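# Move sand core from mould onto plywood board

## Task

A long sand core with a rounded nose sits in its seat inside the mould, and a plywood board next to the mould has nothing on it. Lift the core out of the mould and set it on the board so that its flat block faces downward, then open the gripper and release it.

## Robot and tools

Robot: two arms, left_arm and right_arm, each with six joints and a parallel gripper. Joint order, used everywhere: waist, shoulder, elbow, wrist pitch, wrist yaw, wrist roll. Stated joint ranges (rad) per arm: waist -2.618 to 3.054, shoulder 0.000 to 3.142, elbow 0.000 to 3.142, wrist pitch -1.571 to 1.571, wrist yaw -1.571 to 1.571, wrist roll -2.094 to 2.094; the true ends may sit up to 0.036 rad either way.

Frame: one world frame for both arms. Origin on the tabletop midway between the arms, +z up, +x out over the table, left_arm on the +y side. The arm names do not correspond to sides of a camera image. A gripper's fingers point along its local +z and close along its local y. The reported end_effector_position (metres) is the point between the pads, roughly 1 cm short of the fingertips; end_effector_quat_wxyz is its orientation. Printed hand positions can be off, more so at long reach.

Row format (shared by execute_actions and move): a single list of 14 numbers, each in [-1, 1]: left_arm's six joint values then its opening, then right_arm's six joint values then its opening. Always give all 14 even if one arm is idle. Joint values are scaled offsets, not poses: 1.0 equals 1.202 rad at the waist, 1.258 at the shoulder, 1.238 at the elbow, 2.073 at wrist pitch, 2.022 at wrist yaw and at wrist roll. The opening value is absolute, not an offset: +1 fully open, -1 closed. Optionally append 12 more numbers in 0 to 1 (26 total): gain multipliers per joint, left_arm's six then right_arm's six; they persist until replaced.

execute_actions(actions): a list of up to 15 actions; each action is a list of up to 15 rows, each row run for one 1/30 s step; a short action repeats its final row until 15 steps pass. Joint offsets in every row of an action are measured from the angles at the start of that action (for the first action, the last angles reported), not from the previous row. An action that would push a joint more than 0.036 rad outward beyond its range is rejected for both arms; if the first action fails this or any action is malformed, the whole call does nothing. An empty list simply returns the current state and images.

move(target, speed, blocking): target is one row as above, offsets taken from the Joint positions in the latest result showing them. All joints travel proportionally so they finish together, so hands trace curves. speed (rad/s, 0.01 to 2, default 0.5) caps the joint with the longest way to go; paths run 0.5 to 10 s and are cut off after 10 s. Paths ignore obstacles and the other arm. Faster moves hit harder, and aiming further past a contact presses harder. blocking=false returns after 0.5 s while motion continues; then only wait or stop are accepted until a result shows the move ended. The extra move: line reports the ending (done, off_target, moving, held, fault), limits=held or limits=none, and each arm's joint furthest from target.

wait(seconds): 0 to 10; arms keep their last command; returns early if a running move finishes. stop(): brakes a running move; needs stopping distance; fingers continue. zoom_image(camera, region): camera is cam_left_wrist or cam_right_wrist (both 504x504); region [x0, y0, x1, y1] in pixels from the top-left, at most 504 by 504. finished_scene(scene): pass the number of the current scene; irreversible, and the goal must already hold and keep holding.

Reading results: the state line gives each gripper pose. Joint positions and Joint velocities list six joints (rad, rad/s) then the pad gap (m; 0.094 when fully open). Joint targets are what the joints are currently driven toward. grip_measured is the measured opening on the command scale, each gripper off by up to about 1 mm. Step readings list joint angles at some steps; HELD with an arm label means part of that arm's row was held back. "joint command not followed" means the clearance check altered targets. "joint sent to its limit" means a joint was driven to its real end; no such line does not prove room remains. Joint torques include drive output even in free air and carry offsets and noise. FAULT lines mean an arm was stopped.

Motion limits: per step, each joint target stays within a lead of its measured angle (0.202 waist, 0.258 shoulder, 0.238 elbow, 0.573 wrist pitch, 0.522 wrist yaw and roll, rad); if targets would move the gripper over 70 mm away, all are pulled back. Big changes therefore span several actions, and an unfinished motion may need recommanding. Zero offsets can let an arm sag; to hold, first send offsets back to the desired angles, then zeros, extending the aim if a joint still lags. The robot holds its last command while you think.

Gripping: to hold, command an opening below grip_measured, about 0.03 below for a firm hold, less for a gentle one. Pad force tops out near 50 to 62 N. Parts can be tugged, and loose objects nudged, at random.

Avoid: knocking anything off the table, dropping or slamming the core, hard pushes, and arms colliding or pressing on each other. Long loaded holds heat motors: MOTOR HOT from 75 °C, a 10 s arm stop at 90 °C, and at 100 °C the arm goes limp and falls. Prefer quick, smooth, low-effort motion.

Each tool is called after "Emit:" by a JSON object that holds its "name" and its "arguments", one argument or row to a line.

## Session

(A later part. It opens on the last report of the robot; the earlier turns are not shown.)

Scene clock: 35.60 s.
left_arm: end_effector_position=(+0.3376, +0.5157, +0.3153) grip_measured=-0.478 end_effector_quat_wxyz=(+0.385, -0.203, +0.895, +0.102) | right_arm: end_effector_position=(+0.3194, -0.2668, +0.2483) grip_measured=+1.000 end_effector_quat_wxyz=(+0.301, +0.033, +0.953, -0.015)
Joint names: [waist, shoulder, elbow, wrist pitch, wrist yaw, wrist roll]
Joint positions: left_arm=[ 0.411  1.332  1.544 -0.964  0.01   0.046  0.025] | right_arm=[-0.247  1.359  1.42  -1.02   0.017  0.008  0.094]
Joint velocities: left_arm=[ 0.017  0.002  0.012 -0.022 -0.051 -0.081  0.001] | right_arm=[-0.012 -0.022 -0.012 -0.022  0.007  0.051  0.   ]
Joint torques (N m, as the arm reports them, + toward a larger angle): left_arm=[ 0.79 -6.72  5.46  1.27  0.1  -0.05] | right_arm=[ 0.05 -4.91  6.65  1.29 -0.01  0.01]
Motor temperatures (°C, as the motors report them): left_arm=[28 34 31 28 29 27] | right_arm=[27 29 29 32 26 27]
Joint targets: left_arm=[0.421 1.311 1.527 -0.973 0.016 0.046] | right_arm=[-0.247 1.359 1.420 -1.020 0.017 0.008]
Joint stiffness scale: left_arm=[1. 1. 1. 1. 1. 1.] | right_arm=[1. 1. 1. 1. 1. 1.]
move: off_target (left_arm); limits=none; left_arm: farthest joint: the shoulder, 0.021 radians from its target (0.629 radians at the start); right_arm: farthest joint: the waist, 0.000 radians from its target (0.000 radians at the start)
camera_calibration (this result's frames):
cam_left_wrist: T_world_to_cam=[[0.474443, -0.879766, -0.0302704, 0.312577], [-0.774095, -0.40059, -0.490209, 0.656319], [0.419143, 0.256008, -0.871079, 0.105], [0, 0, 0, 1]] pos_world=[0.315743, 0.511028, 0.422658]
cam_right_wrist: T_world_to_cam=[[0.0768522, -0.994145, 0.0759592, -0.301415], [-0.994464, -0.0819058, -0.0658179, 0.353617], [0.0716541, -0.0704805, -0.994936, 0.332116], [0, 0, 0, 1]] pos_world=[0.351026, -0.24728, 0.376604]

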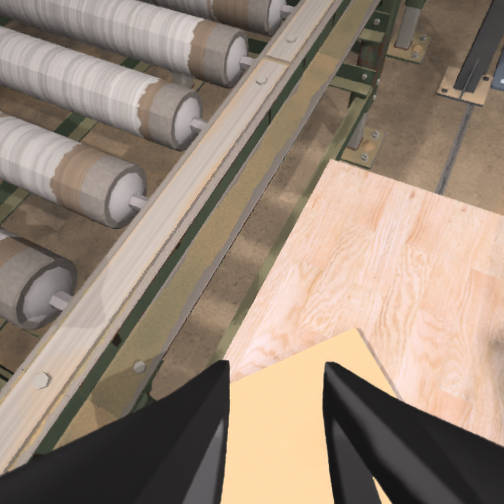

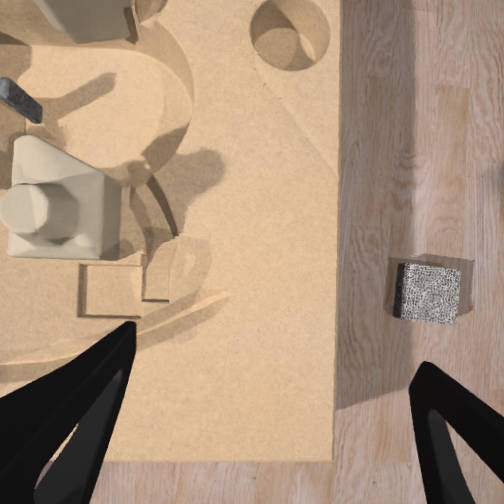

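Tugged out. Find it.

Emit:
{"name": "move", "arguments": {
  "target": [-0.8,0.1,0.2,0,0,0,1,0.3,0,0.1,0.15,0,0,1],
  "speed": 1
}}

Scene clock: 37.87 s.
left_arm: end_effector_position=(+0.3729, +0.1641, +0.3703) grip_measured=+1.000 end_effector_quat_wxyz=(+0.443, +0.225, +0.862, -0.099) | right_arm: end_effector_position=(+0.3618, -0.1281, +0.3425) grip_measured=+1.000 end_effector_quat_wxyz=(+0.479, -0.122, +0.867, +0.066)
Joint names: [waist, shoulder, elbow, wrist pitch, wrist yaw, wrist roll]
Joint positions: left_arm=[-0.544  1.441  1.771 -0.958  0.014  0.046  0.094] | right_arm=[ 0.106  1.359  1.518 -0.721  0.018  0.008  0.094]
Joint velocities: left_arm=[ 0.002  0.012 -0.007  0.022 -0.007 -0.051  0.   ] | right_arm=[ 0.002 -0.012 -0.002 -0.066  0.007 -0.007  0.   ]
Joint torques (N m, as the arm reports them, + toward a larger angle): left_arm=[-0.41 -4.56  8.12  1.43  0.   -0.05] | right_arm=[ 0.56 -5.14  8.66  1.94 -0.03  0.  ]
Motor temperatures (°C, as the motors report them): left_arm=[28 33 31 28 29 27] | right_arm=[27 29 29 32 26 27]
Joint targets: left_arm=[-0.550 1.458 1.791 -0.964 0.010 0.046] | right_arm=[0.114 1.359 1.544 -0.709 0.016 0.008]
Joint stiffness scale: left_arm=[1. 1. 1. 1. 1. 1.] | right_arm=[1. 1. 1. 1. 1. 1.]
move: off_target (left_arm, right_arm); limits=none; left_arm: farthest joint: the elbow, 0.021 radians from its target (0.248 radians at the start); right_arm: farthest joint: the elbow, 0.025 radians from its target (0.123 radians at the start)
camera_calibration (this result's frames):
cam_left_wrist: T_world_to_cam=[[-0.443458, -0.895848, -0.0283019, 0.332328], [-0.713183, 0.37181, -0.594246, 0.458792], [0.542877, -0.243339, -0.803785, 0.239019], [0, 0, 0, 1]] pos_world=[0.344818, 0.185294, 0.47416]
cam_right_wrist: T_world_to_cam=[[0.377285, -0.918089, 0.121524, -0.288564], [-0.807324, -0.390346, -0.442558, 0.435135], [0.453744, 0.0688619, -0.888467, 0.275705], [0, 0, 0, 1]] pos_world=[0.335066, -0.11406, 0.472595]

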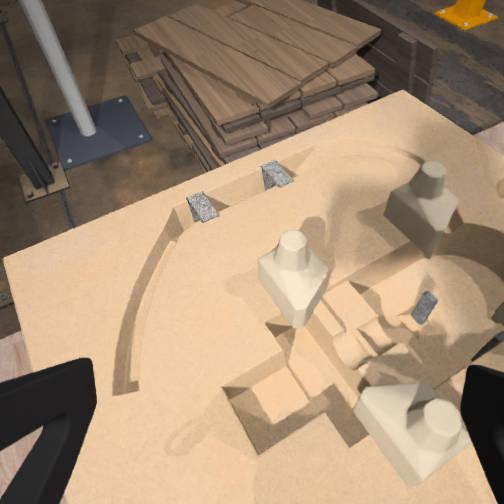

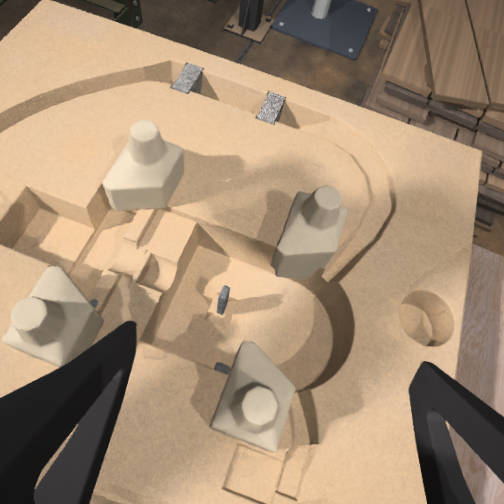

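Maybe it was carried partway.

Emit:
{"name": "move", "arguments": {
  "target": [0.5,0,0.1,-0.25,0,0,1,0,0,0,0,0,0,1],
  "speed": 1
}}

Scene clock: 40.20 s.
left_arm: end_effector_position=(+0.3261, +0.3828, +0.3258) grip_measured=+1.000 end_effector_quat_wxyz=(+0.272, -0.041, +0.961, +0.019) | right_arm: end_effector_position=(+0.3618, -0.1281, +0.3426) grip_measured=+1.000 end_effector_quat_wxyz=(+0.479, -0.122, +0.867, +0.066)
Joint names: [waist, shoulder, elbow, wrist pitch, wrist yaw, wrist roll]
Joint positions: left_arm=[ 0.048  1.441  1.873 -1.452  0.01   0.046  0.094] | right_arm=[ 0.106  1.359  1.518 -0.721  0.018  0.008  0.094]
Joint velocities: left_arm=[ 0.002  0.007 -0.007 -0.051 -0.022  0.037  0.   ] | right_arm=[-0.022  0.007 -0.012 -0.007  0.007 -0.022  0.   ]
Joint torques (N m, as the arm reports them, + toward a larger angle): left_arm=[ 0.77 -5.03  7.32  0.72  0.09 -0.03] | right_arm=[ 0.03 -5.13  6.85  1.82 -0.01  0.  ]
Motor temperatures (°C, as the motors report them): left_arm=[28 33 31 28 29 27] | right_arm=[27 29 29 33 26 27]
Joint targets: left_arm=[0.057 1.441 1.895 -1.477 0.014 0.046] | right_arm=[0.106 1.359 1.518 -0.721 0.018 0.008]
Joint stiffness scale: left_arm=[1. 1. 1. 1. 1. 1.] | right_arm=[1. 1. 1. 1. 1. 1.]
move: off_target (left_arm); limits=none; left_arm: farthest joint: the wrist pitch, 0.024 radians from its target (0.518 radians at the start); right_arm: farthest joint: the waist, 0.000 radians from its target (0.000 radians at the start)
camera_calibration (this result's frames):
cam_left_wrist: T_world_to_cam=[[0.122761, -0.992024, -0.0285966, 0.358557], [-0.96354, -0.112234, -0.242887, 0.470078], [0.23774, 0.0573709, -0.969633, 0.320289], [0, 0, 0, 1]] pos_world=[0.332777, 0.390081, 0.434992]
cam_right_wrist: T_world_to_cam=[[0.377241, -0.918103, 0.121558, -0.288576], [-0.807162, -0.390297, -0.442897, 0.435279], [0.454068, 0.0689614, -0.888294, 0.275589], [0, 0, 0, 1]] pos_world=[0.335067, -0.11406, 0.472667]

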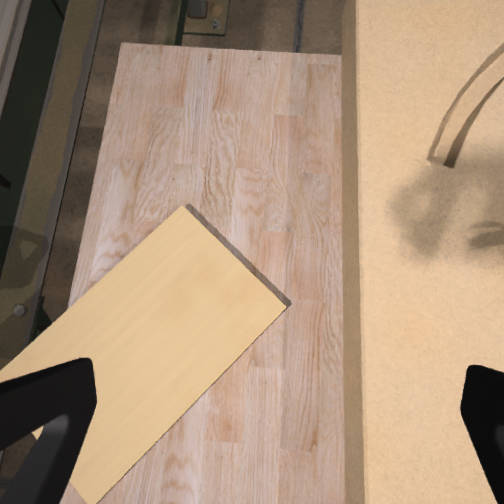

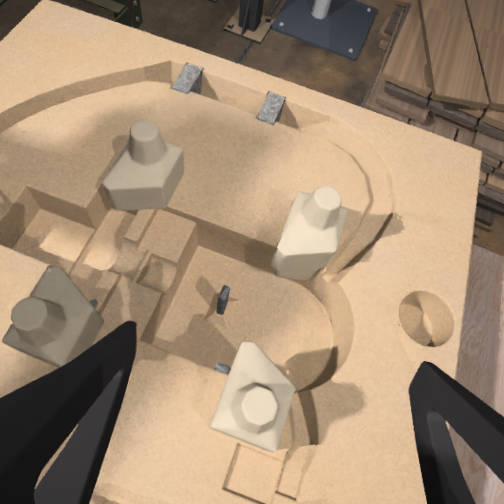

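The board got knocked; the core may be nearer the base.

Emit:
{"name": "move", "arguments": {
  "target": [0.1,-0.5,-0.55,-0.04,0,0,1,0.5,-0.2,-0.1,0,0,0,1],
  "speed": 1
}}

Scene clock: 42.43 s.
left_arm: end_effector_position=(+0.1615, +0.3768, +0.2331) grip_measured=+1.000 end_effector_quat_wxyz=(+0.209, -0.094, +0.973, +0.025) | right_arm: end_effector_position=(+0.1936, +0.0259, +0.3798) grip_measured=+1.000 end_effector_quat_wxyz=(+0.488, -0.356, +0.763, +0.228)
Joint names: [waist, shoulder, elbow, wrist pitch, wrist yaw, wrist roll]
Joint positions: left_arm=[ 0.155  0.832  1.208 -1.523  0.011  0.046  0.094] | right_arm=[ 0.7    1.128  1.415 -0.72   0.015  0.008  0.094]
Joint velocities: left_arm=[-0.002 -0.012  0.002  0.007  0.007 -0.022  0.   ] | right_arm=[ 0.007  0.007  0.002 -0.066 -0.051  0.007  0.   ]
Joint torques (N m, as the arm reports them, + toward a larger angle): left_arm=[ 1.2  -0.51  4.6   0.68  0.04 -0.03] | right_arm=[ 0.59 -4.47  5.13  1.93  0.02  0.  ]
Motor temperatures (°C, as the motors report them): left_arm=[28 32 30 28 29 27] | right_arm=[27 29 29 33 26 27]
Joint targets: left_arm=[0.168 0.812 1.193 -1.535 0.010 0.046] | right_arm=[0.707 1.107 1.395 -0.721 0.018 0.008]
Joint stiffness scale: left_arm=[1. 1. 1. 1. 1. 1.] | right_arm=[1. 1. 1. 1. 1. 1.]
move: off_target (right_arm); limits=none; left_arm: farthest joint: the shoulder, 0.020 radians from its target (0.629 radians at the start); right_arm: farthest joint: the shoulder, 0.021 radians from its target (0.251 radians at the start)
camera_calibration (this result's frames):
cam_left_wrist: T_world_to_cam=[[0.224221, -0.974172, -0.0267232, 0.346615], [-0.968449, -0.219676, -0.117679, 0.300417], [0.108769, 0.0522662, -0.992692, 0.297952], [0, 0, 0, 1]] pos_world=[0.180812, 0.388084, 0.34039]
cam_right_wrist: T_world_to_cam=[[0.817024, -0.56146, 0.131279, -0.186327], [-0.409709, -0.725497, -0.552985, 0.349653], [0.405722, 0.398015, -0.822784, 0.350374], [0, 0, 0, 1]] pos_world=[0.153335, 0.00960297, 0.506096]

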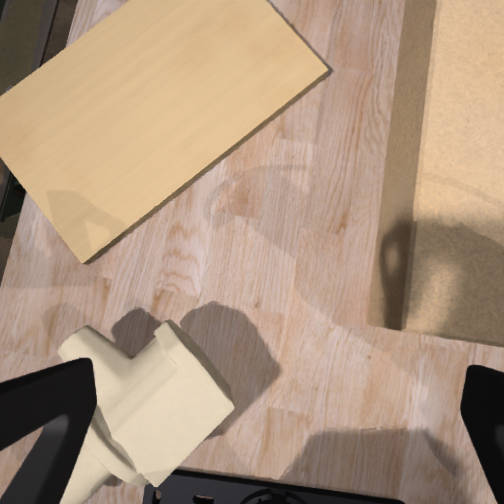

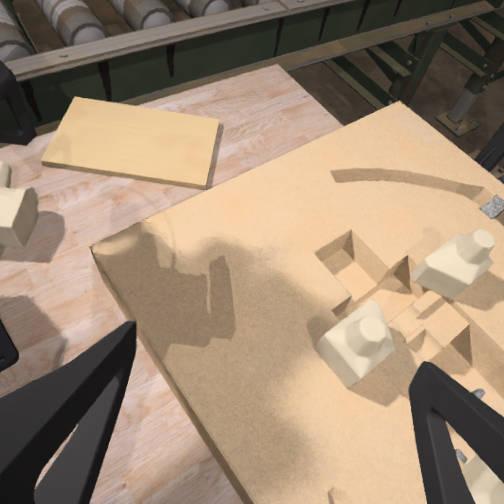

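Emit:
{"name": "move", "arguments": {
  "target": [0.735,0.325,-0.25,0.163,0,0,0.3,0.1,0,0,0,0,0,1],
  "speed": 0.8
}}

Scene clock: 45.97 s.
left_arm: end_effector_position=(+0.1030, +0.5176, +0.0989) grip_measured=+0.302 end_effector_quat_wxyz=(+0.024, -0.508, +0.861, +0.010) | right_arm: end_effector_position=(+0.1623, +0.0487, +0.3798) grip_measured=+1.000 end_effector_quat_wxyz=(+0.475, -0.398, +0.742, +0.255)
Joint names: [waist, shoulder, elbow, wrist pitch, wrist yaw, wrist roll]
Joint positions: left_arm=[ 1.027  1.231  0.909 -1.197  0.009  0.046  0.061] | right_arm=[ 0.811  1.128  1.415 -0.72   0.016  0.008  0.094]
Joint velocities: left_arm=[ 0.007 -0.012  0.012  0.051  0.051  0.037  0.   ] | right_arm=[-0.007  0.007  0.012  0.022 -0.022  0.051  0.   ]
Joint torques (N m, as the arm reports them, + toward a larger angle): left_arm=[ 1.   -2.61  5.61  0.19  0.06 -0.04] | right_arm=[ 0.72 -2.47  6.59  1.94 -0.01  0.  ]
Motor temperatures (°C, as the motors report them): left_arm=[28 31 30 28 29 27] | right_arm=[27 29 29 34 26 27]
Joint targets: left_arm=[1.038 1.240 0.899 -1.185 0.010 0.046] | right_arm=[0.820 1.128 1.415 -0.720 0.016 0.008]
Joint stiffness scale: left_arm=[1. 1. 1. 1. 1. 1.] | right_arm=[1. 1. 1. 1. 1. 1.]
move: done; limits=none; left_arm: farthest joint: the waist, 0.012 radians from its target (0.884 radians at the start); right_arm: farthest joint: the waist, 0.010 radians from its target (0.121 radians at the start)
camera_calibration (this result's frames):
cam_left_wrist: T_world_to_cam=[[0.886238, -0.462753, -0.0209983, 0.159824], [-0.443377, -0.860514, 0.250862, 0.500069], [-0.134156, -0.213013, -0.967795, 0.323661], [0, 0, 0, 1]] pos_world=[0.123498, 0.57322, 0.191146]
cam_right_wrist: T_world_to_cam=[[0.874015, -0.467785, 0.131437, -0.161732], [-0.327007, -0.766354, -0.552963, 0.341932], [0.359395, 0.440317, -0.822774, 0.359467], [0, 0, 0, 1]] pos_world=[0.12398, 0.0281058, 0.506093]

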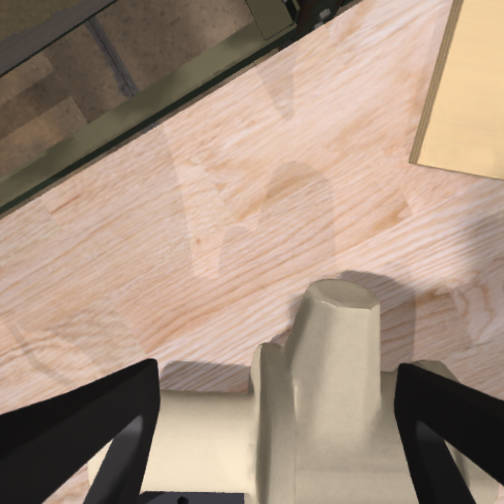

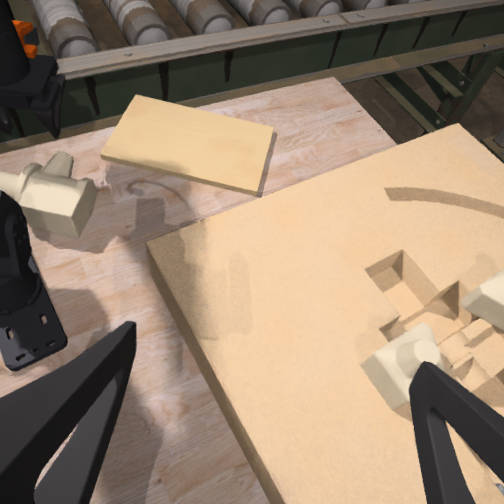

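Emit:
{"name": "move", "arguments": {
  "target": [-0.15,-0.04,-0.06,0,0,-0.05,0.3,0,0,0,0,0,0,1]
}}

Emit:
{"name": "move", "arguments": {
  "target": [0,0.045,-0.18,0.15,0,0,0.3,0,0,0,0,0,0,1],
  "speed": 0.3
}}

Scene clock: 49.30 s.
left_arm: end_effector_position=(+0.1221, +0.4880, +0.0877) grip_measured=+0.302 end_effector_quat_wxyz=(+0.011, -0.476, +0.880, +0.000) | right_arm: end_effector_position=(+0.1623, +0.0487, +0.3798) grip_measured=+1.000 end_effector_quat_wxyz=(+0.475, -0.398, +0.742, +0.255)
Joint names: [waist, shoulder, elbow, wrist pitch, wrist yaw, wrist roll]
Joint positions: left_arm=[ 0.859  1.205  0.85  -1.196  0.009 -0.048  0.061] | right_arm=[ 0.811  1.128  1.415 -0.72   0.016  0.008  0.094]
Joint velocities: left_arm=[-0.012  0.012 -0.007 -0.007 -0.007  0.037  0.001] | right_arm=[-0.002 -0.027 -0.007  0.022 -0.007 -0.022  0.   ]
Joint torques (N m, as the arm reports them, + toward a larger angle): left_arm=[-0.86 -5.14  5.23  0.01  0.05 -0.08] | right_arm=[ 0.02 -2.49  6.59  1.93 -0.01  0.  ]
Motor temperatures (°C, as the motors report them): left_arm=[28 31 30 28 29 27] | right_arm=[27 29 29 34 26 27]
Joint targets: left_arm=[0.846 1.181 0.835 -1.197 0.010 -0.055] | right_arm=[0.811 1.128 1.415 -0.720 0.016 0.008]
Joint stiffness scale: left_arm=[1. 1. 1. 1. 1. 1.] | right_arm=[1. 1. 1. 1. 1. 1.]
move: off_target (left_arm); limits=none; left_arm: farthest joint: the shoulder, 0.025 radians from its target (0.050 radians at the start); right_arm: farthest joint: the waist, 0.000 radians from its target (0.000 radians at the start)
camera_calibration (this result's frames):
cam_left_wrist: T_world_to_cam=[[0.849055, -0.527968, -0.0188466, 0.165183], [-0.501814, -0.817122, 0.283716, 0.468959], [-0.165193, -0.231433, -0.958723, 0.321025], [0, 0, 0, 1]] pos_world=[0.148111, 0.544704, 0.177836]
cam_right_wrist: T_world_to_cam=[[0.874015, -0.467785, 0.131437, -0.161732], [-0.327007, -0.766354, -0.552963, 0.341932], [0.359395, 0.440317, -0.822774, 0.359467], [0, 0, 0, 1]] pos_world=[0.12398, 0.0281058, 0.506093]

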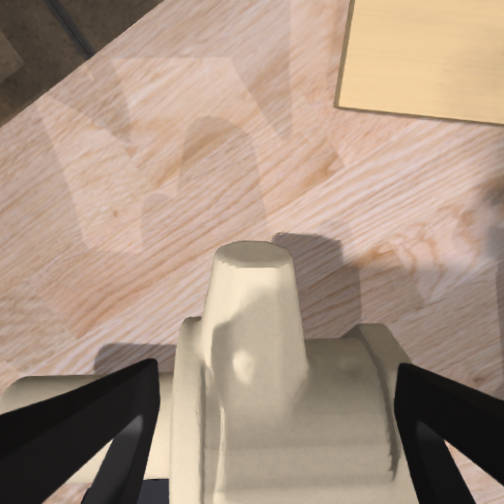

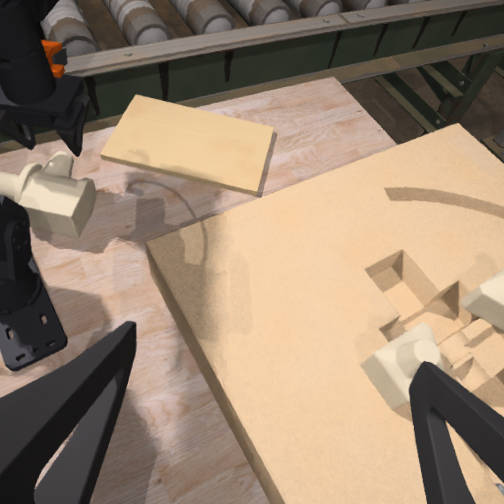

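Scene clock: 50.83 s.
left_arm: end_effector_position=(+0.1281, +0.4976, +0.0327) grip_measured=+0.302 end_effector_quat_wxyz=(+0.039, -0.475, +0.879, +0.016) | right_arm: end_effector_position=(+0.1623, +0.0487, +0.3798) grip_measured=+1.000 end_effector_quat_wxyz=(+0.475, -0.398, +0.742, +0.255)
Joint names: [waist, shoulder, elbow, wrist pitch, wrist yaw, wrist roll]
Joint positions: left_arm=[ 0.859  1.243  0.645 -0.889  0.005 -0.047  0.061] | right_arm=[ 0.811  1.128  1.415 -0.72   0.016  0.008  0.094]
Joint velocities: left_arm=[ 0.002  0.007 -0.002 -0.066  0.007  0.066 -0.001] | right_arm=[ 0.017  0.007 -0.002 -0.037 -0.007 -0.007  0.   ]
Joint torques (N m, as the arm reports them, + toward a larger angle): left_arm=[ 0.   -1.75  4.77  0.19  0.08 -0.06] | right_arm=[ 0.04 -2.47  6.57  1.94 -0.01  0.01]
Motor temperatures (°C, as the motors report them): left_arm=[28 31 30 28 29 27] | right_arm=[27 29 29 34 26 27]
Joint targets: left_arm=[0.859 1.262 0.627 -0.885 0.009 -0.047] | right_arm=[0.811 1.128 1.415 -0.720 0.016 0.008]
Joint stiffness scale: left_arm=[1. 1. 1. 1. 1. 1.] | right_arm=[1. 1. 1. 1. 1. 1.]
move: done; limits=none; left_arm: farthest joint: the shoulder, 0.019 radians from its target (0.056 radians at the start); right_arm: farthest joint: the waist, 0.000 radians from its target (0.000 radians at the start)
camera_calibration (this result's frames):
cam_left_wrist: T_world_to_cam=[[0.849618, -0.527077, -0.0184152, 0.163567], [-0.510739, -0.830985, 0.220474, 0.505528], [-0.13151, -0.177914, -0.975219, 0.241147], [0, 0, 0, 1]] pos_world=[0.150937, 0.549202, 0.126727]
cam_right_wrist: T_world_to_cam=[[0.874015, -0.467785, 0.131437, -0.161732], [-0.327007, -0.766354, -0.552963, 0.341932], [0.359395, 0.440317, -0.822774, 0.359467], [0, 0, 0, 1]] pos_world=[0.12398, 0.0281058, 0.506093]

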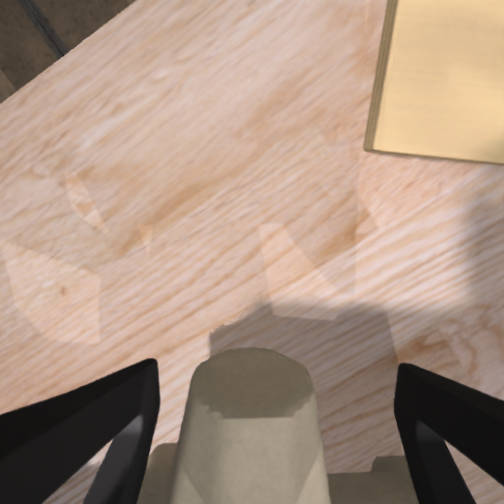

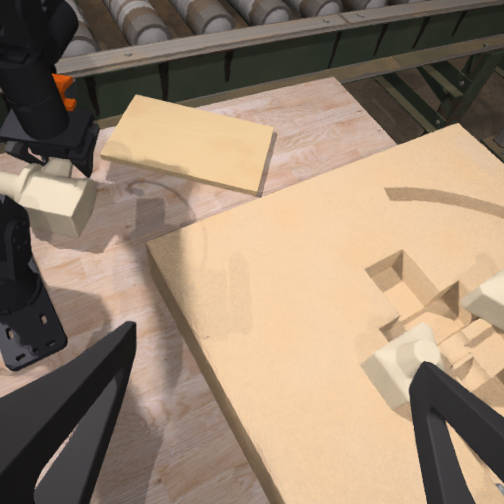

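Emit:
{"name": "move", "arguments": {
  "target": [0.05,0,-0.035,-0.025,0,0,0.3,0,0,0,0,0,0,1],
  "speed": 0.2
}}

Emit:
{"name": "move", "arguments": {
  "target": [0,0,0,0,0,0,-0.7,0,0,0,0,0,0,1]
}}

Emit:
{"name": "move", "arguments": {
  "target": [0,-0.03,0.3,-0.12,0,0,-0.7,0,0,0,0,0,0,1],
  "speed": 0.25
}}

Scene clock: 53.63 s.
left_arm: end_effector_position=(+0.1128, +0.4906, +0.0258) grip_measured=+0.302 end_effector_quat_wxyz=(+0.017, -0.497, +0.868, +0.006) | right_arm: end_effector_position=(+0.1623, +0.0487, +0.3798) grip_measured=+1.000 end_effector_quat_wxyz=(+0.475, -0.398, +0.742, +0.255)
Joint names: [waist, shoulder, elbow, wrist pitch, wrist yaw, wrist roll]
Joint positions: left_arm=[ 0.906  1.243  0.619 -0.911  0.006 -0.048  0.061] | right_arm=[ 0.811  1.128  1.415 -0.72   0.016  0.008  0.094]
Joint velocities: left_arm=[-0.002 -0.002 -0.012  0.022  0.007  0.037  0.001] | right_arm=[-0.012 -0.007  0.007  0.007  0.022  0.022  0.   ]
Joint torques (N m, as the arm reports them, + toward a larger angle): left_arm=[ 1.14 -3.24  4.72 -0.25  0.03 -0.02] | right_arm=[ 0.05 -2.49  6.58  1.94 -0.01  0.  ]
Motor temperatures (°C, as the motors report them): left_arm=[28 30 29 28 29 27] | right_arm=[27 29 29 35 26 27]
Joint targets: left_arm=[0.919 1.243 0.602 -0.941 0.005 -0.048] | right_arm=[0.811 1.128 1.415 -0.720 0.016 0.008]
Joint stiffness scale: left_arm=[1. 1. 1. 1. 1. 1.] | right_arm=[1. 1. 1. 1. 1. 1.]
move: off_target (left_arm); limits=none; left_arm: farthest joint: the wrist pitch, 0.030 radians from its target (0.052 radians at the start); right_arm: farthest joint: the waist, 0.000 radians from its target (0.000 radians at the start)
camera_calibration (this result's frames):
cam_left_wrist: T_world_to_cam=[[0.873424, -0.486504, -0.0210968, 0.15021], [-0.463902, -0.844457, 0.267746, 0.49345], [-0.148075, -0.224069, -0.963259, 0.25534], [0, 0, 0, 1]] pos_world=[0.135524, 0.546988, 0.117008]
cam_right_wrist: T_world_to_cam=[[0.874015, -0.467785, 0.131437, -0.161732], [-0.327007, -0.766354, -0.552963, 0.341932], [0.359395, 0.440317, -0.822774, 0.359467], [0, 0, 0, 1]] pos_world=[0.12398, 0.0281058, 0.506093]

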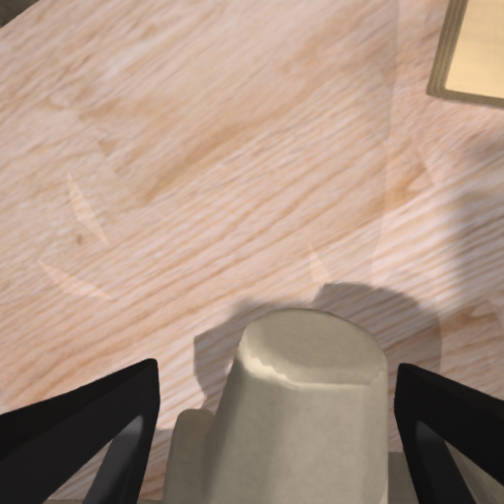

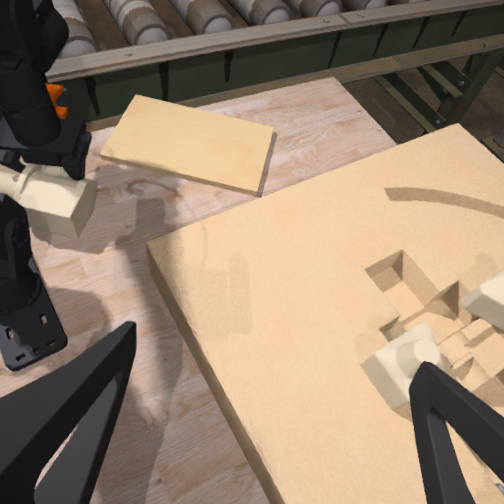

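Scene clock: 54.13 s.
left_arm: end_effector_position=(+0.1125, +0.4913, +0.0258) grip_measured=-0.036 end_effector_quat_wxyz=(+0.017, -0.496, +0.868, +0.008) | right_arm: end_effector_position=(+0.1623, +0.0487, +0.3798) grip_measured=+1.000 end_effector_quat_wxyz=(+0.475, -0.398, +0.742, +0.255)
Joint names: [waist, shoulder, elbow, wrist pitch, wrist yaw, wrist roll]
Joint positions: left_arm=[ 0.906  1.243  0.619 -0.909  0.002 -0.047  0.045] | right_arm=[ 0.811  1.128  1.415 -0.72   0.016  0.008  0.094]
Joint velocities: left_arm=[-0.007 -0.012  0.012 -0.007 -0.066 -0.022 -0.   ] | right_arm=[-0.002  0.007 -0.002  0.051 -0.022 -0.007  0.   ]
Joint torques (N m, as the arm reports them, + toward a larger angle): left_arm=[ 0.12 -3.15  6.    0.02  0.09 -0.05] | right_arm=[ 0.03 -2.47  6.57  1.93 -0.01  0.  ]
Motor temperatures (°C, as the motors report them): left_arm=[28 30 29 28 29 27] | right_arm=[27 29 29 35 26 27]
Joint targets: left_arm=[0.906 1.243 0.619 -0.911 0.006 -0.048] | right_arm=[0.811 1.128 1.415 -0.720 0.016 0.008]
Joint stiffness scale: left_arm=[1. 1. 1. 1. 1. 1.] | right_arm=[1. 1. 1. 1. 1. 1.]
move: done; limits=none; left_arm: farthest joint: the wrist yaw, 0.004 radians from its target (0.000 radians at the start); right_arm: farthest joint: the waist, 0.000 radians from its target (0.000 radians at the start)
camera_calibration (this result's frames):
cam_left_wrist: T_world_to_cam=[[0.872886, -0.487313, -0.0244245, 0.151331], [-0.464266, -0.844918, 0.265651, 0.494268], [-0.150092, -0.220543, -0.96376, 0.253988], [0, 0, 0, 1]] pos_world=[0.135499, 0.547377, 0.117177]
cam_right_wrist: T_world_to_cam=[[0.874015, -0.467785, 0.131437, -0.161732], [-0.327007, -0.766354, -0.552963, 0.341932], [0.359395, 0.440317, -0.822774, 0.359467], [0, 0, 0, 1]] pos_world=[0.12398, 0.0281058, 0.506093]

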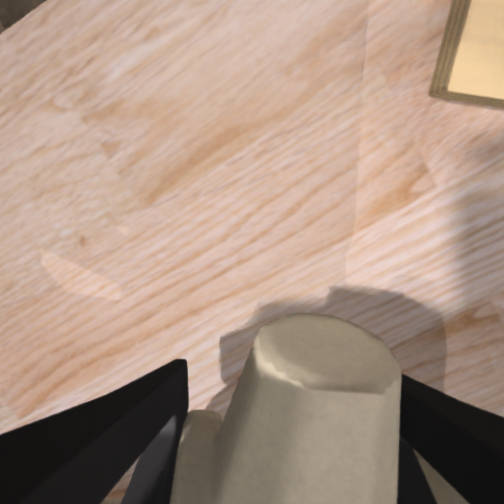

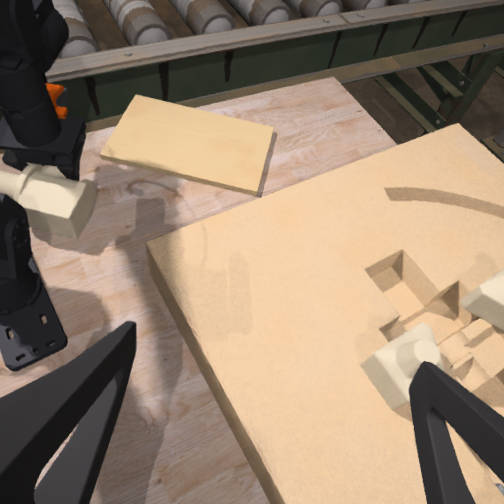

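Scene clock: 56.27 s.
left_arm: end_effector_position=(+0.1362, +0.5280, +0.1095) grip_measured=-0.061 end_effector_quat_wxyz=(+0.063, -0.495, +0.866, +0.032) | right_arm: end_effector_position=(+0.1623, +0.0487, +0.3798) grip_measured=+1.000 end_effector_quat_wxyz=(+0.475, -0.398, +0.742, +0.255)
Joint names: [waist, shoulder, elbow, wrist pitch, wrist yaw, wrist roll]
Joint positions: left_arm=[ 0.906  1.243  0.951 -1.137  0.001 -0.047  0.044] | right_arm=[ 0.811  1.128  1.415 -0.72   0.016  0.008  0.094]
Joint velocities: left_arm=[-0.002  0.002 -0.007  0.022 -0.051 -0.007 -0.   ] | right_arm=[-0.007 -0.007  0.007 -0.066 -0.007 -0.007  0.   ]
Joint torques (N m, as the arm reports them, + toward a larger angle): left_arm=[ 0.02 -6.91  9.67  0.04  0.06 -0.02] | right_arm=[ 0.03 -2.49  6.59  1.94 -0.01  0.  ]
Motor temperatures (°C, as the motors report them): left_arm=[28 30 30 27 29 27] | right_arm=[27 29 29 35 26 27]
Joint targets: left_arm=[0.906 1.205 0.990 -1.158 0.002 -0.047] | right_arm=[0.811 1.128 1.415 -0.720 0.016 0.008]
Joint stiffness scale: left_arm=[1. 1. 1. 1. 1. 1.] | right_arm=[1. 1. 1. 1. 1. 1.]
move: off_target (left_arm); limits=none; left_arm: farthest joint: the elbow, 0.039 radians from its target (0.371 radians at the start); right_arm: farthest joint: the waist, 0.000 radians from its target (0.000 radians at the start)
camera_calibration (this result's frames):
cam_left_wrist: T_world_to_cam=[[0.874146, -0.48531, -0.0185192, 0.148698], [-0.47611, -0.863853, 0.164552, 0.536752], [-0.0958568, -0.135025, -0.986195, 0.296165], [0, 0, 0, 1]] pos_world=[0.153959, 0.575829, 0.206506]
cam_right_wrist: T_world_to_cam=[[0.874015, -0.467785, 0.131437, -0.161732], [-0.327007, -0.766354, -0.552963, 0.341932], [0.359395, 0.440317, -0.822774, 0.359467], [0, 0, 0, 1]] pos_world=[0.12398, 0.0281058, 0.506093]

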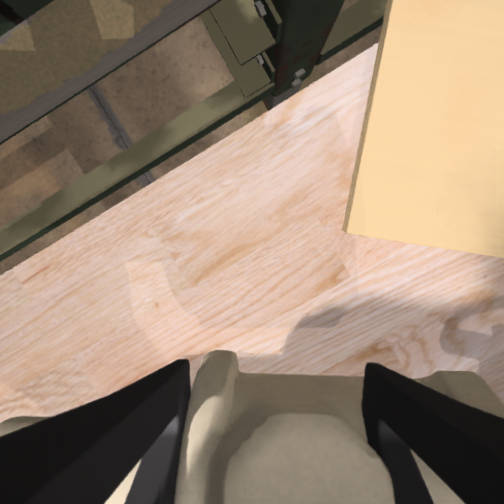

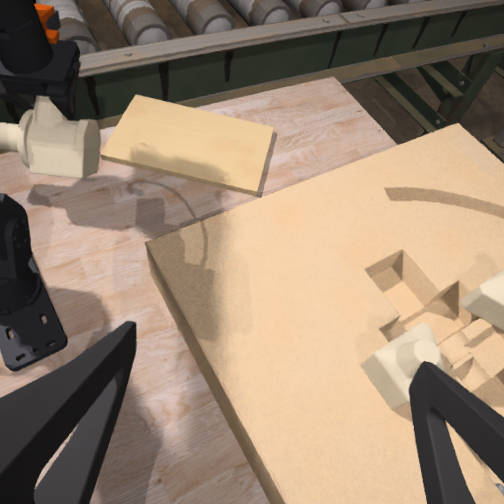

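Emit:
{"name": "move", "arguments": {
  "target": [-0.5,0.4,0.43,0.06,0,-0.25,-0.7,0,0,0,0,0,0,1],
  "speed": 0.3
}}

Scene clock: 60.13 s.
left_arm: end_effector_position=(+0.3611, +0.4887, +0.1146) grip_measured=-0.061 end_effector_quat_wxyz=(+0.110, -0.449, +0.887, -0.004) | right_arm: end_effector_position=(+0.1623, +0.0487, +0.3798) grip_measured=+1.000 end_effector_quat_wxyz=(+0.475, -0.398, +0.742, +0.255)
Joint names: [waist, shoulder, elbow, wrist pitch, wrist yaw, wrist roll]
Joint positions: left_arm=[ 0.309  1.761  1.439 -1.028 -0.009 -0.542  0.044] | right_arm=[ 0.811  1.128  1.415 -0.72   0.016  0.008  0.094]
Joint velocities: left_arm=[-0.017 -0.007 -0.002 -0.007 -0.022 -0.007  0.   ] | right_arm=[-0.012  0.002 -0.007  0.007 -0.037 -0.037  0.   ]
Joint torques (N m, as the arm reports them, + toward a larger angle): left_arm=[ -0.29 -10.86  10.01   0.54   0.15  -0.11] | right_arm=[ 0.03 -2.5   6.6   1.94 -0.01  0.01]
Motor temperatures (°C, as the motors report them): left_arm=[28 30 30 27 29 27] | right_arm=[27 29 29 36 26 27]
Joint targets: left_arm=[0.305 1.746 1.483 -1.013 0.000 -0.552] | right_arm=[0.811 1.128 1.415 -0.720 0.016 0.008]
Joint stiffness scale: left_arm=[1. 1. 1. 1. 1. 1.] | right_arm=[1. 1. 1. 1. 1. 1.]
move: off_target (left_arm); limits=none; left_arm: farthest joint: the elbow, 0.045 radians from its target (0.532 radians at the start); right_arm: farthest joint: the waist, 0.000 radians from its target (0.000 radians at the start)
camera_calibration (this result's frames):
cam_left_wrist: T_world_to_cam=[[0.813539, -0.575857, 0.0808874, -0.0121125], [-0.58151, -0.805427, 0.114603, 0.624283], [-0.000845817, -0.14027, -0.990113, 0.286169], [0, 0, 0, 1]] pos_world=[0.373123, 0.53598, 0.212775]
cam_right_wrist: T_world_to_cam=[[0.874015, -0.467785, 0.131437, -0.161732], [-0.327007, -0.766354, -0.552963, 0.341932], [0.359395, 0.440317, -0.822774, 0.359467], [0, 0, 0, 1]] pos_world=[0.12398, 0.0281058, 0.506093]

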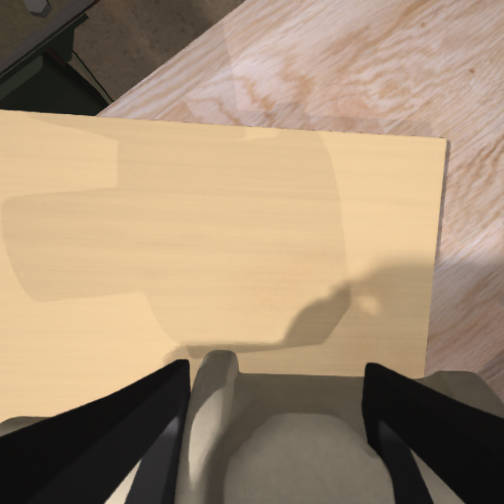

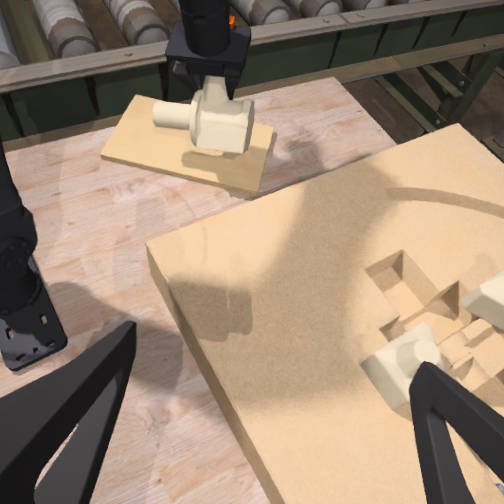

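Emit:
{"name": "move", "arguments": {
  "target": [0.07,0.01,-0.11,0.1,0,0,-0.7,0,0,0,0,0,0,1],
  "speed": 0.12
}}

Scene clock: 62.90 s.
left_arm: end_effector_position=(+0.3514, +0.5114, +0.0787) grip_measured=-0.061 end_effector_quat_wxyz=(+0.114, -0.479, +0.870, -0.003) | right_arm: end_effector_position=(+0.1623, +0.0487, +0.3798) grip_measured=+1.000 end_effector_quat_wxyz=(+0.475, -0.398, +0.742, +0.255)
Joint names: [waist, shoulder, elbow, wrist pitch, wrist yaw, wrist roll]
Joint positions: left_arm=[ 0.377  1.778  1.312 -0.877 -0.003 -0.543  0.044] | right_arm=[ 0.811  1.128  1.415 -0.72   0.016  0.008  0.094]
Joint velocities: left_arm=[-0.007 -0.042  0.007  0.022  0.007 -0.066 -0.   ] | right_arm=[-0.002  0.002 -0.007  0.022 -0.081 -0.007  0.   ]
Joint torques (N m, as the arm reports them, + toward a larger angle): left_arm=[  1.3  -10.14   5.84   0.98  -0.02  -0.04] | right_arm=[ 0.06 -2.48  6.59  1.93 -0.01  0.  ]
Motor temperatures (°C, as the motors report them): left_arm=[28 30 30 27 29 27] | right_arm=[27 29 29 36 26 27]
Joint targets: left_arm=[0.393 1.774 1.303 -0.821 -0.009 -0.542] | right_arm=[0.811 1.128 1.415 -0.720 0.016 0.008]
Joint stiffness scale: left_arm=[1. 1. 1. 1. 1. 1.] | right_arm=[1. 1. 1. 1. 1. 1.]
move: off_target (left_arm); limits=none; left_arm: farthest joint: the wrist pitch, 0.056 radians from its target (0.207 radians at the start); right_arm: farthest joint: the waist, 0.000 radians from its target (0.000 radians at the start)
camera_calibration (this result's frames):
cam_left_wrist: T_world_to_cam=[[0.849798, -0.519337, 0.090183, -0.0306636], [-0.52678, -0.842792, 0.110475, 0.641237], [0.0186315, -0.141388, -0.989779, 0.247467], [0, 0, 0, 1]] pos_world=[0.359238, 0.559493, 0.176862]
cam_right_wrist: T_world_to_cam=[[0.874015, -0.467785, 0.131437, -0.161732], [-0.327007, -0.766354, -0.552963, 0.341932], [0.359395, 0.440317, -0.822774, 0.359467], [0, 0, 0, 1]] pos_world=[0.12398, 0.0281058, 0.506093]

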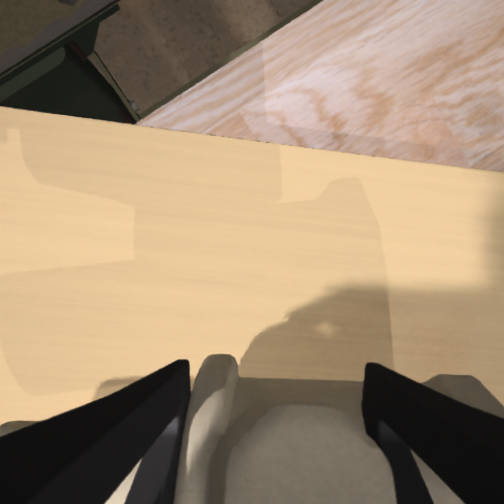

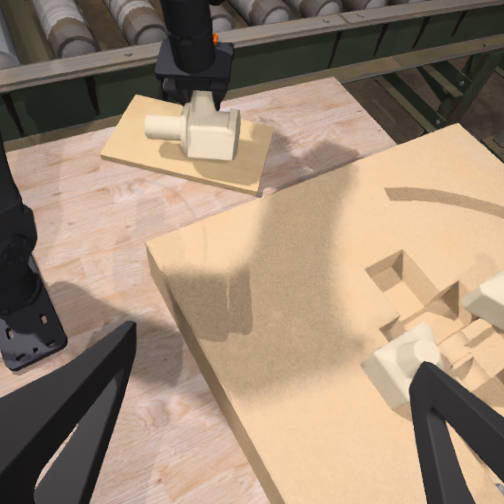

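Emit:
{"name": "move", "arguments": {
  "target": [0,0,0,0,0,0,0.5,0,0,0,0,0,0,1]
}}

Emit:
{"name": "move", "arguments": {
  "target": [0,-0.05,0.3,-0.22,0,0,0.5,0,0,0,0,0,0,1]
}}

Scene clock: 64.97 s.
left_arm: end_effector_position=(+0.3573, +0.5148, +0.0803) grip_measured=+0.498 end_effector_quat_wxyz=(+0.128, -0.478, +0.869, -0.002) | right_arm: end_effector_position=(+0.1623, +0.0487, +0.3798) grip_measured=+1.000 end_effector_quat_wxyz=(+0.475, -0.398, +0.742, +0.255)
Joint names: [waist, shoulder, elbow, wrist pitch, wrist yaw, wrist roll]
Joint positions: left_arm=[ 0.377  1.778  1.312 -0.849 -0.005 -0.542  0.07 ] | right_arm=[ 0.811  1.128  1.415 -0.72   0.016  0.008  0.094]
Joint velocities: left_arm=[-0.007  0.002  0.002  0.051 -0.007 -0.007  0.   ] | right_arm=[ 0.002 -0.017  0.007  0.022 -0.007 -0.022  0.   ]
Joint torques (N m, as the arm reports them, + toward a larger angle): left_arm=[ 0.16 -9.82  6.71  0.18  0.07 -0.04] | right_arm=[ 0.05 -2.47  6.59  1.94 -0.01  0.  ]
Motor temperatures (°C, as the motors report them): left_arm=[28 31 30 28 29 27] | right_arm=[27 29 30 36 26 27]
Joint targets: left_arm=[0.377 1.778 1.312 -0.877 -0.003 -0.543] | right_arm=[0.811 1.128 1.415 -0.720 0.016 0.008]
Joint stiffness scale: left_arm=[1. 1. 1. 1. 1. 1.] | right_arm=[1. 1. 1. 1. 1. 1.]
move: off_target (left_arm); limits=none; left_arm: farthest joint: the wrist pitch, 0.028 radians from its target (0.000 radians at the start); right_arm: farthest joint: the waist, 0.000 radians from its target (0.000 radians at the start)
camera_calibration (this result's frames):
cam_left_wrist: T_world_to_cam=[[0.847397, -0.520907, 0.102828, -0.0333709], [-0.529278, -0.844121, 0.0855829, 0.650539], [0.0422185, -0.126947, -0.991011, 0.233714], [0, 0, 0, 1]] pos_world=[0.362728, 0.56142, 0.17937]
cam_right_wrist: T_world_to_cam=[[0.874015, -0.467785, 0.131437, -0.161732], [-0.327007, -0.766354, -0.552963, 0.341932], [0.359395, 0.440317, -0.822774, 0.359467], [0, 0, 0, 1]] pos_world=[0.12398, 0.0281058, 0.506093]

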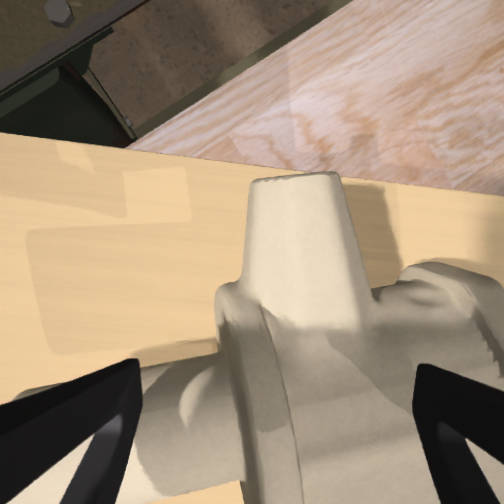

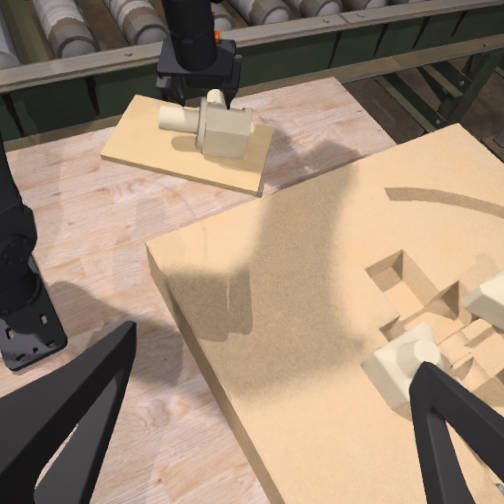

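Scene clock: 66.67 s.
left_arm: end_effector_position=(+0.3413, +0.5068, +0.1815) grip_measured=+0.498 end_effector_quat_wxyz=(+0.112, -0.479, +0.871, -0.002) | right_arm: end_effector_position=(+0.1623, +0.0487, +0.3798) grip_measured=+1.000 end_effector_quat_wxyz=(+0.475, -0.398, +0.742, +0.255)
Joint names: [waist, shoulder, elbow, wrist pitch, wrist yaw, wrist roll]
Joint positions: left_arm=[ 0.377  1.729  1.667 -1.284 -0.005 -0.542  0.07 ] | right_arm=[ 0.811  1.128  1.415 -0.72   0.016  0.008  0.094]
Joint velocities: left_arm=[-0.007 -0.002 -0.012  0.11  -0.037 -0.081 -0.001] | right_arm=[ 0.002  0.007  0.007 -0.037 -0.007  0.007  0.   ]
Joint torques (N m, as the arm reports them, + toward a larger angle): left_arm=[  0.12 -10.23   8.     0.16   0.06  -0.05] | right_arm=[ 0.04 -2.47  6.58  1.93 -0.01  0.01]
Motor temperatures (°C, as the motors report them): left_arm=[28 31 30 27 29 27] | right_arm=[27 29 30 36 26 27]
Joint targets: left_arm=[0.377 1.715 1.684 -1.305 -0.005 -0.542] | right_arm=[0.811 1.128 1.415 -0.720 0.016 0.008]
Joint stiffness scale: left_arm=[1. 1. 1. 1. 1. 1.] | right_arm=[1. 1. 1. 1. 1. 1.]
move: off_target (left_arm); limits=none; left_arm: farthest joint: the wrist pitch, 0.021 radians from its target (0.456 radians at the start); right_arm: farthest joint: the waist, 0.000 radians from its target (0.000 radians at the start)
camera_calibration (this result's frames):
cam_left_wrist: T_world_to_cam=[[0.850104, -0.519556, 0.0859356, -0.0329623], [-0.526434, -0.842702, 0.112788, 0.620104], [0.0138181, -0.141121, -0.989896, 0.350361], [0, 0, 0, 1]] pos_world=[0.349624, 0.55488, 0.279713]
cam_right_wrist: T_world_to_cam=[[0.874015, -0.467785, 0.131437, -0.161732], [-0.327007, -0.766354, -0.552963, 0.341932], [0.359395, 0.440317, -0.822774, 0.359467], [0, 0, 0, 1]] pos_world=[0.12398, 0.0281058, 0.506093]

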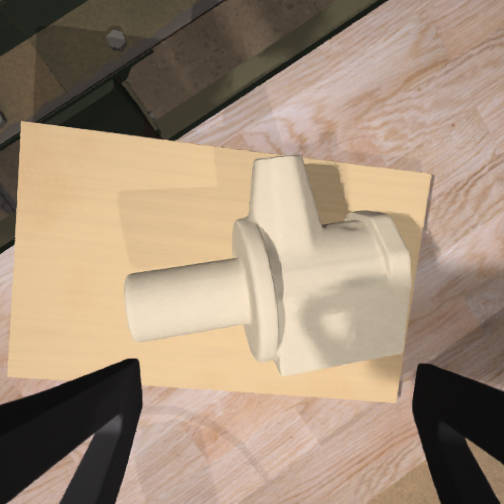

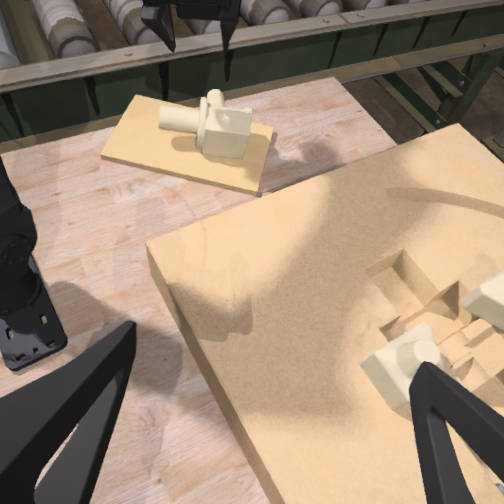

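Emit:
{"name": "move", "arguments": {
  "target": [0.03,0.175,0.02,0.105,0,-0.07,0.1,0,0,0,0,0,0,1]
}}

Emit:
{"name": "move", "arguments": {
  "target": [0,0.03,-0.18,0.128,0,0,0.1,0,0,0,0,0,0,1],
  "speed": 0.25
}}

Scene clock: 70.13 s.
left_arm: end_effector_position=(+0.3882, +0.5423, +0.1111) grip_measured=+0.102 end_effector_quat_wxyz=(+0.108, -0.547, +0.830, -0.007) | right_arm: end_effector_position=(+0.1623, +0.0487, +0.3798) grip_measured=+1.000 end_effector_quat_wxyz=(+0.475, -0.398, +0.742, +0.255)
Joint names: [waist, shoulder, elbow, wrist pitch, wrist yaw, wrist roll]
Joint positions: left_arm=[ 0.403  1.95   1.67  -1.075 -0.005 -0.676  0.052] | right_arm=[ 0.811  1.128  1.415 -0.72   0.016  0.008  0.094]
Joint velocities: left_arm=[-0.007  0.002 -0.002  0.022  0.022 -0.007 -0.001] | right_arm=[ 0.002  0.012 -0.007 -0.037  0.066  0.066  0.   ]
Joint torques (N m, as the arm reports them, + toward a larger angle): left_arm=[  0.98 -11.78   8.37   0.48   0.06  -0.11] | right_arm=[ 0.04 -2.47  6.59  1.93 -0.02  0.  ]
Motor temperatures (°C, as the motors report them): left_arm=[28 31 30 27 29 27] | right_arm=[27 29 30 36 26 27]
Joint targets: left_arm=[0.413 1.949 1.691 -1.066 -0.005 -0.683] | right_arm=[0.811 1.128 1.415 -0.720 0.016 0.008]
Joint stiffness scale: left_arm=[1. 1. 1. 1. 1. 1.] | right_arm=[1. 1. 1. 1. 1. 1.]
move: off_target (left_arm); limits=none; left_arm: farthest joint: the elbow, 0.021 radians from its target (0.025 radians at the start); right_arm: farthest joint: the waist, 0.000 radians from its target (0.000 radians at the start)
camera_calibration (this result's frames):
cam_left_wrist: T_world_to_cam=[[0.919984, -0.377514, 0.105419, -0.154609], [-0.389378, -0.911058, 0.135496, 0.663911], [0.044891, -0.165702, -0.985154, 0.285749], [0, 0, 0, 1]] pos_world=[0.387922, 0.593843, 0.207848]
cam_right_wrist: T_world_to_cam=[[0.874015, -0.467785, 0.131437, -0.161732], [-0.327007, -0.766354, -0.552963, 0.341932], [0.359395, 0.440317, -0.822774, 0.359467], [0, 0, 0, 1]] pos_world=[0.12398, 0.0281058, 0.506093]

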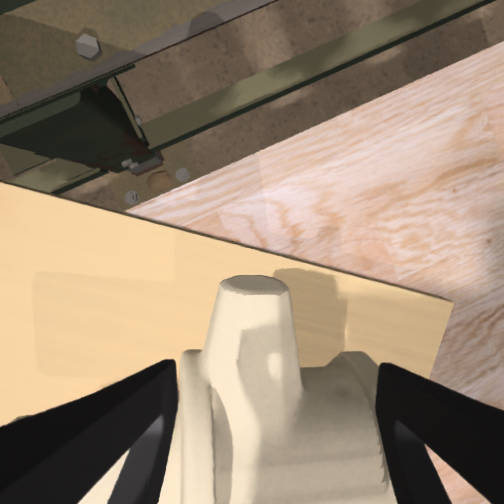

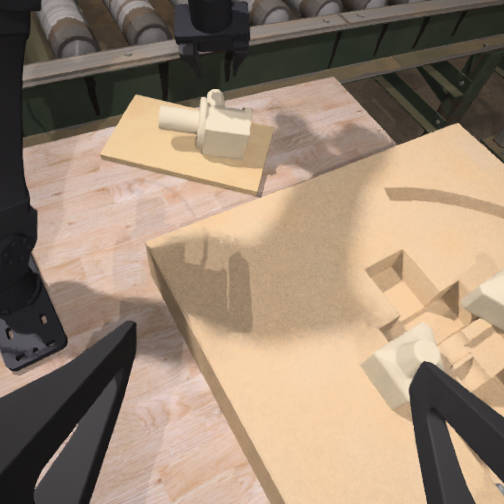

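Scene clock: 71.67 s.
left_arm: end_effector_position=(+0.3876, +0.5421, +0.0509) grip_measured=+0.102 end_effector_quat_wxyz=(+0.113, -0.547, +0.829, -0.008) | right_arm: end_effector_position=(+0.1623, +0.0487, +0.3798) grip_measured=+1.000 end_effector_quat_wxyz=(+0.475, -0.398, +0.742, +0.255)
Joint names: [waist, shoulder, elbow, wrist pitch, wrist yaw, wrist roll]
Joint positions: left_arm=[ 0.403  1.975  1.46  -0.828 -0.006 -0.676  0.052] | right_arm=[ 0.811  1.128  1.415 -0.72   0.016  0.008  0.094]
Joint velocities: left_arm=[ 0.002  0.012  0.007 -0.081 -0.007  0.066  0.001] | right_arm=[ 0.002  0.002 -0.002  0.022  0.037 -0.022  0.   ]
Joint torques (N m, as the arm reports them, + toward a larger angle): left_arm=[  0.06 -10.68   5.73   0.61   0.05  -0.02] | right_arm=[ 0.05 -2.48  6.58  1.94 -0.01  0.01]
Motor temperatures (°C, as the motors report them): left_arm=[28 31 30 27 29 27] | right_arm=[27 29 30 37 26 27]
Joint targets: left_arm=[0.403 1.988 1.448 -0.809 -0.005 -0.676] | right_arm=[0.811 1.128 1.415 -0.720 0.016 0.008]
Joint stiffness scale: left_arm=[1. 1. 1. 1. 1. 1.] | right_arm=[1. 1. 1. 1. 1. 1.]
move: done; limits=none; left_arm: farthest joint: the wrist pitch, 0.018 radians from its target (0.265 radians at the start); right_arm: farthest joint: the waist, 0.000 radians from its target (0.000 radians at the start)
camera_calibration (this result's frames):
cam_left_wrist: T_world_to_cam=[[0.918986, -0.378015, 0.112113, -0.147501], [-0.390501, -0.911912, 0.126197, 0.673123], [0.0545327, -0.159754, -0.985649, 0.219465], [0, 0, 0, 1]] pos_world=[0.386439, 0.593132, 0.147906]
cam_right_wrist: T_world_to_cam=[[0.874015, -0.467785, 0.131437, -0.161732], [-0.327007, -0.766354, -0.552963, 0.341932], [0.359395, 0.440317, -0.822774, 0.359467], [0, 0, 0, 1]] pos_world=[0.12398, 0.0281058, 0.506093]

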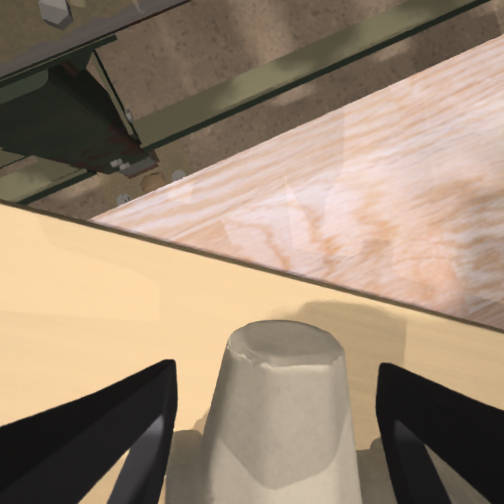

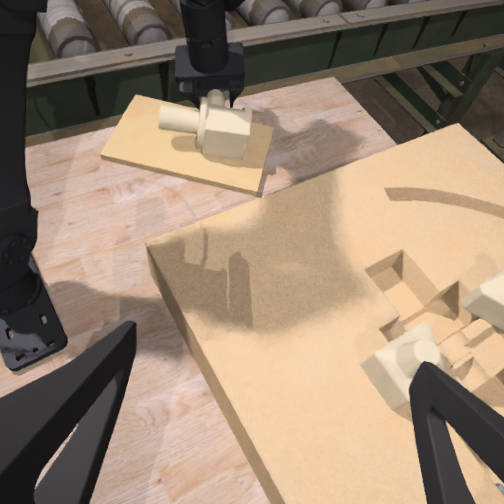

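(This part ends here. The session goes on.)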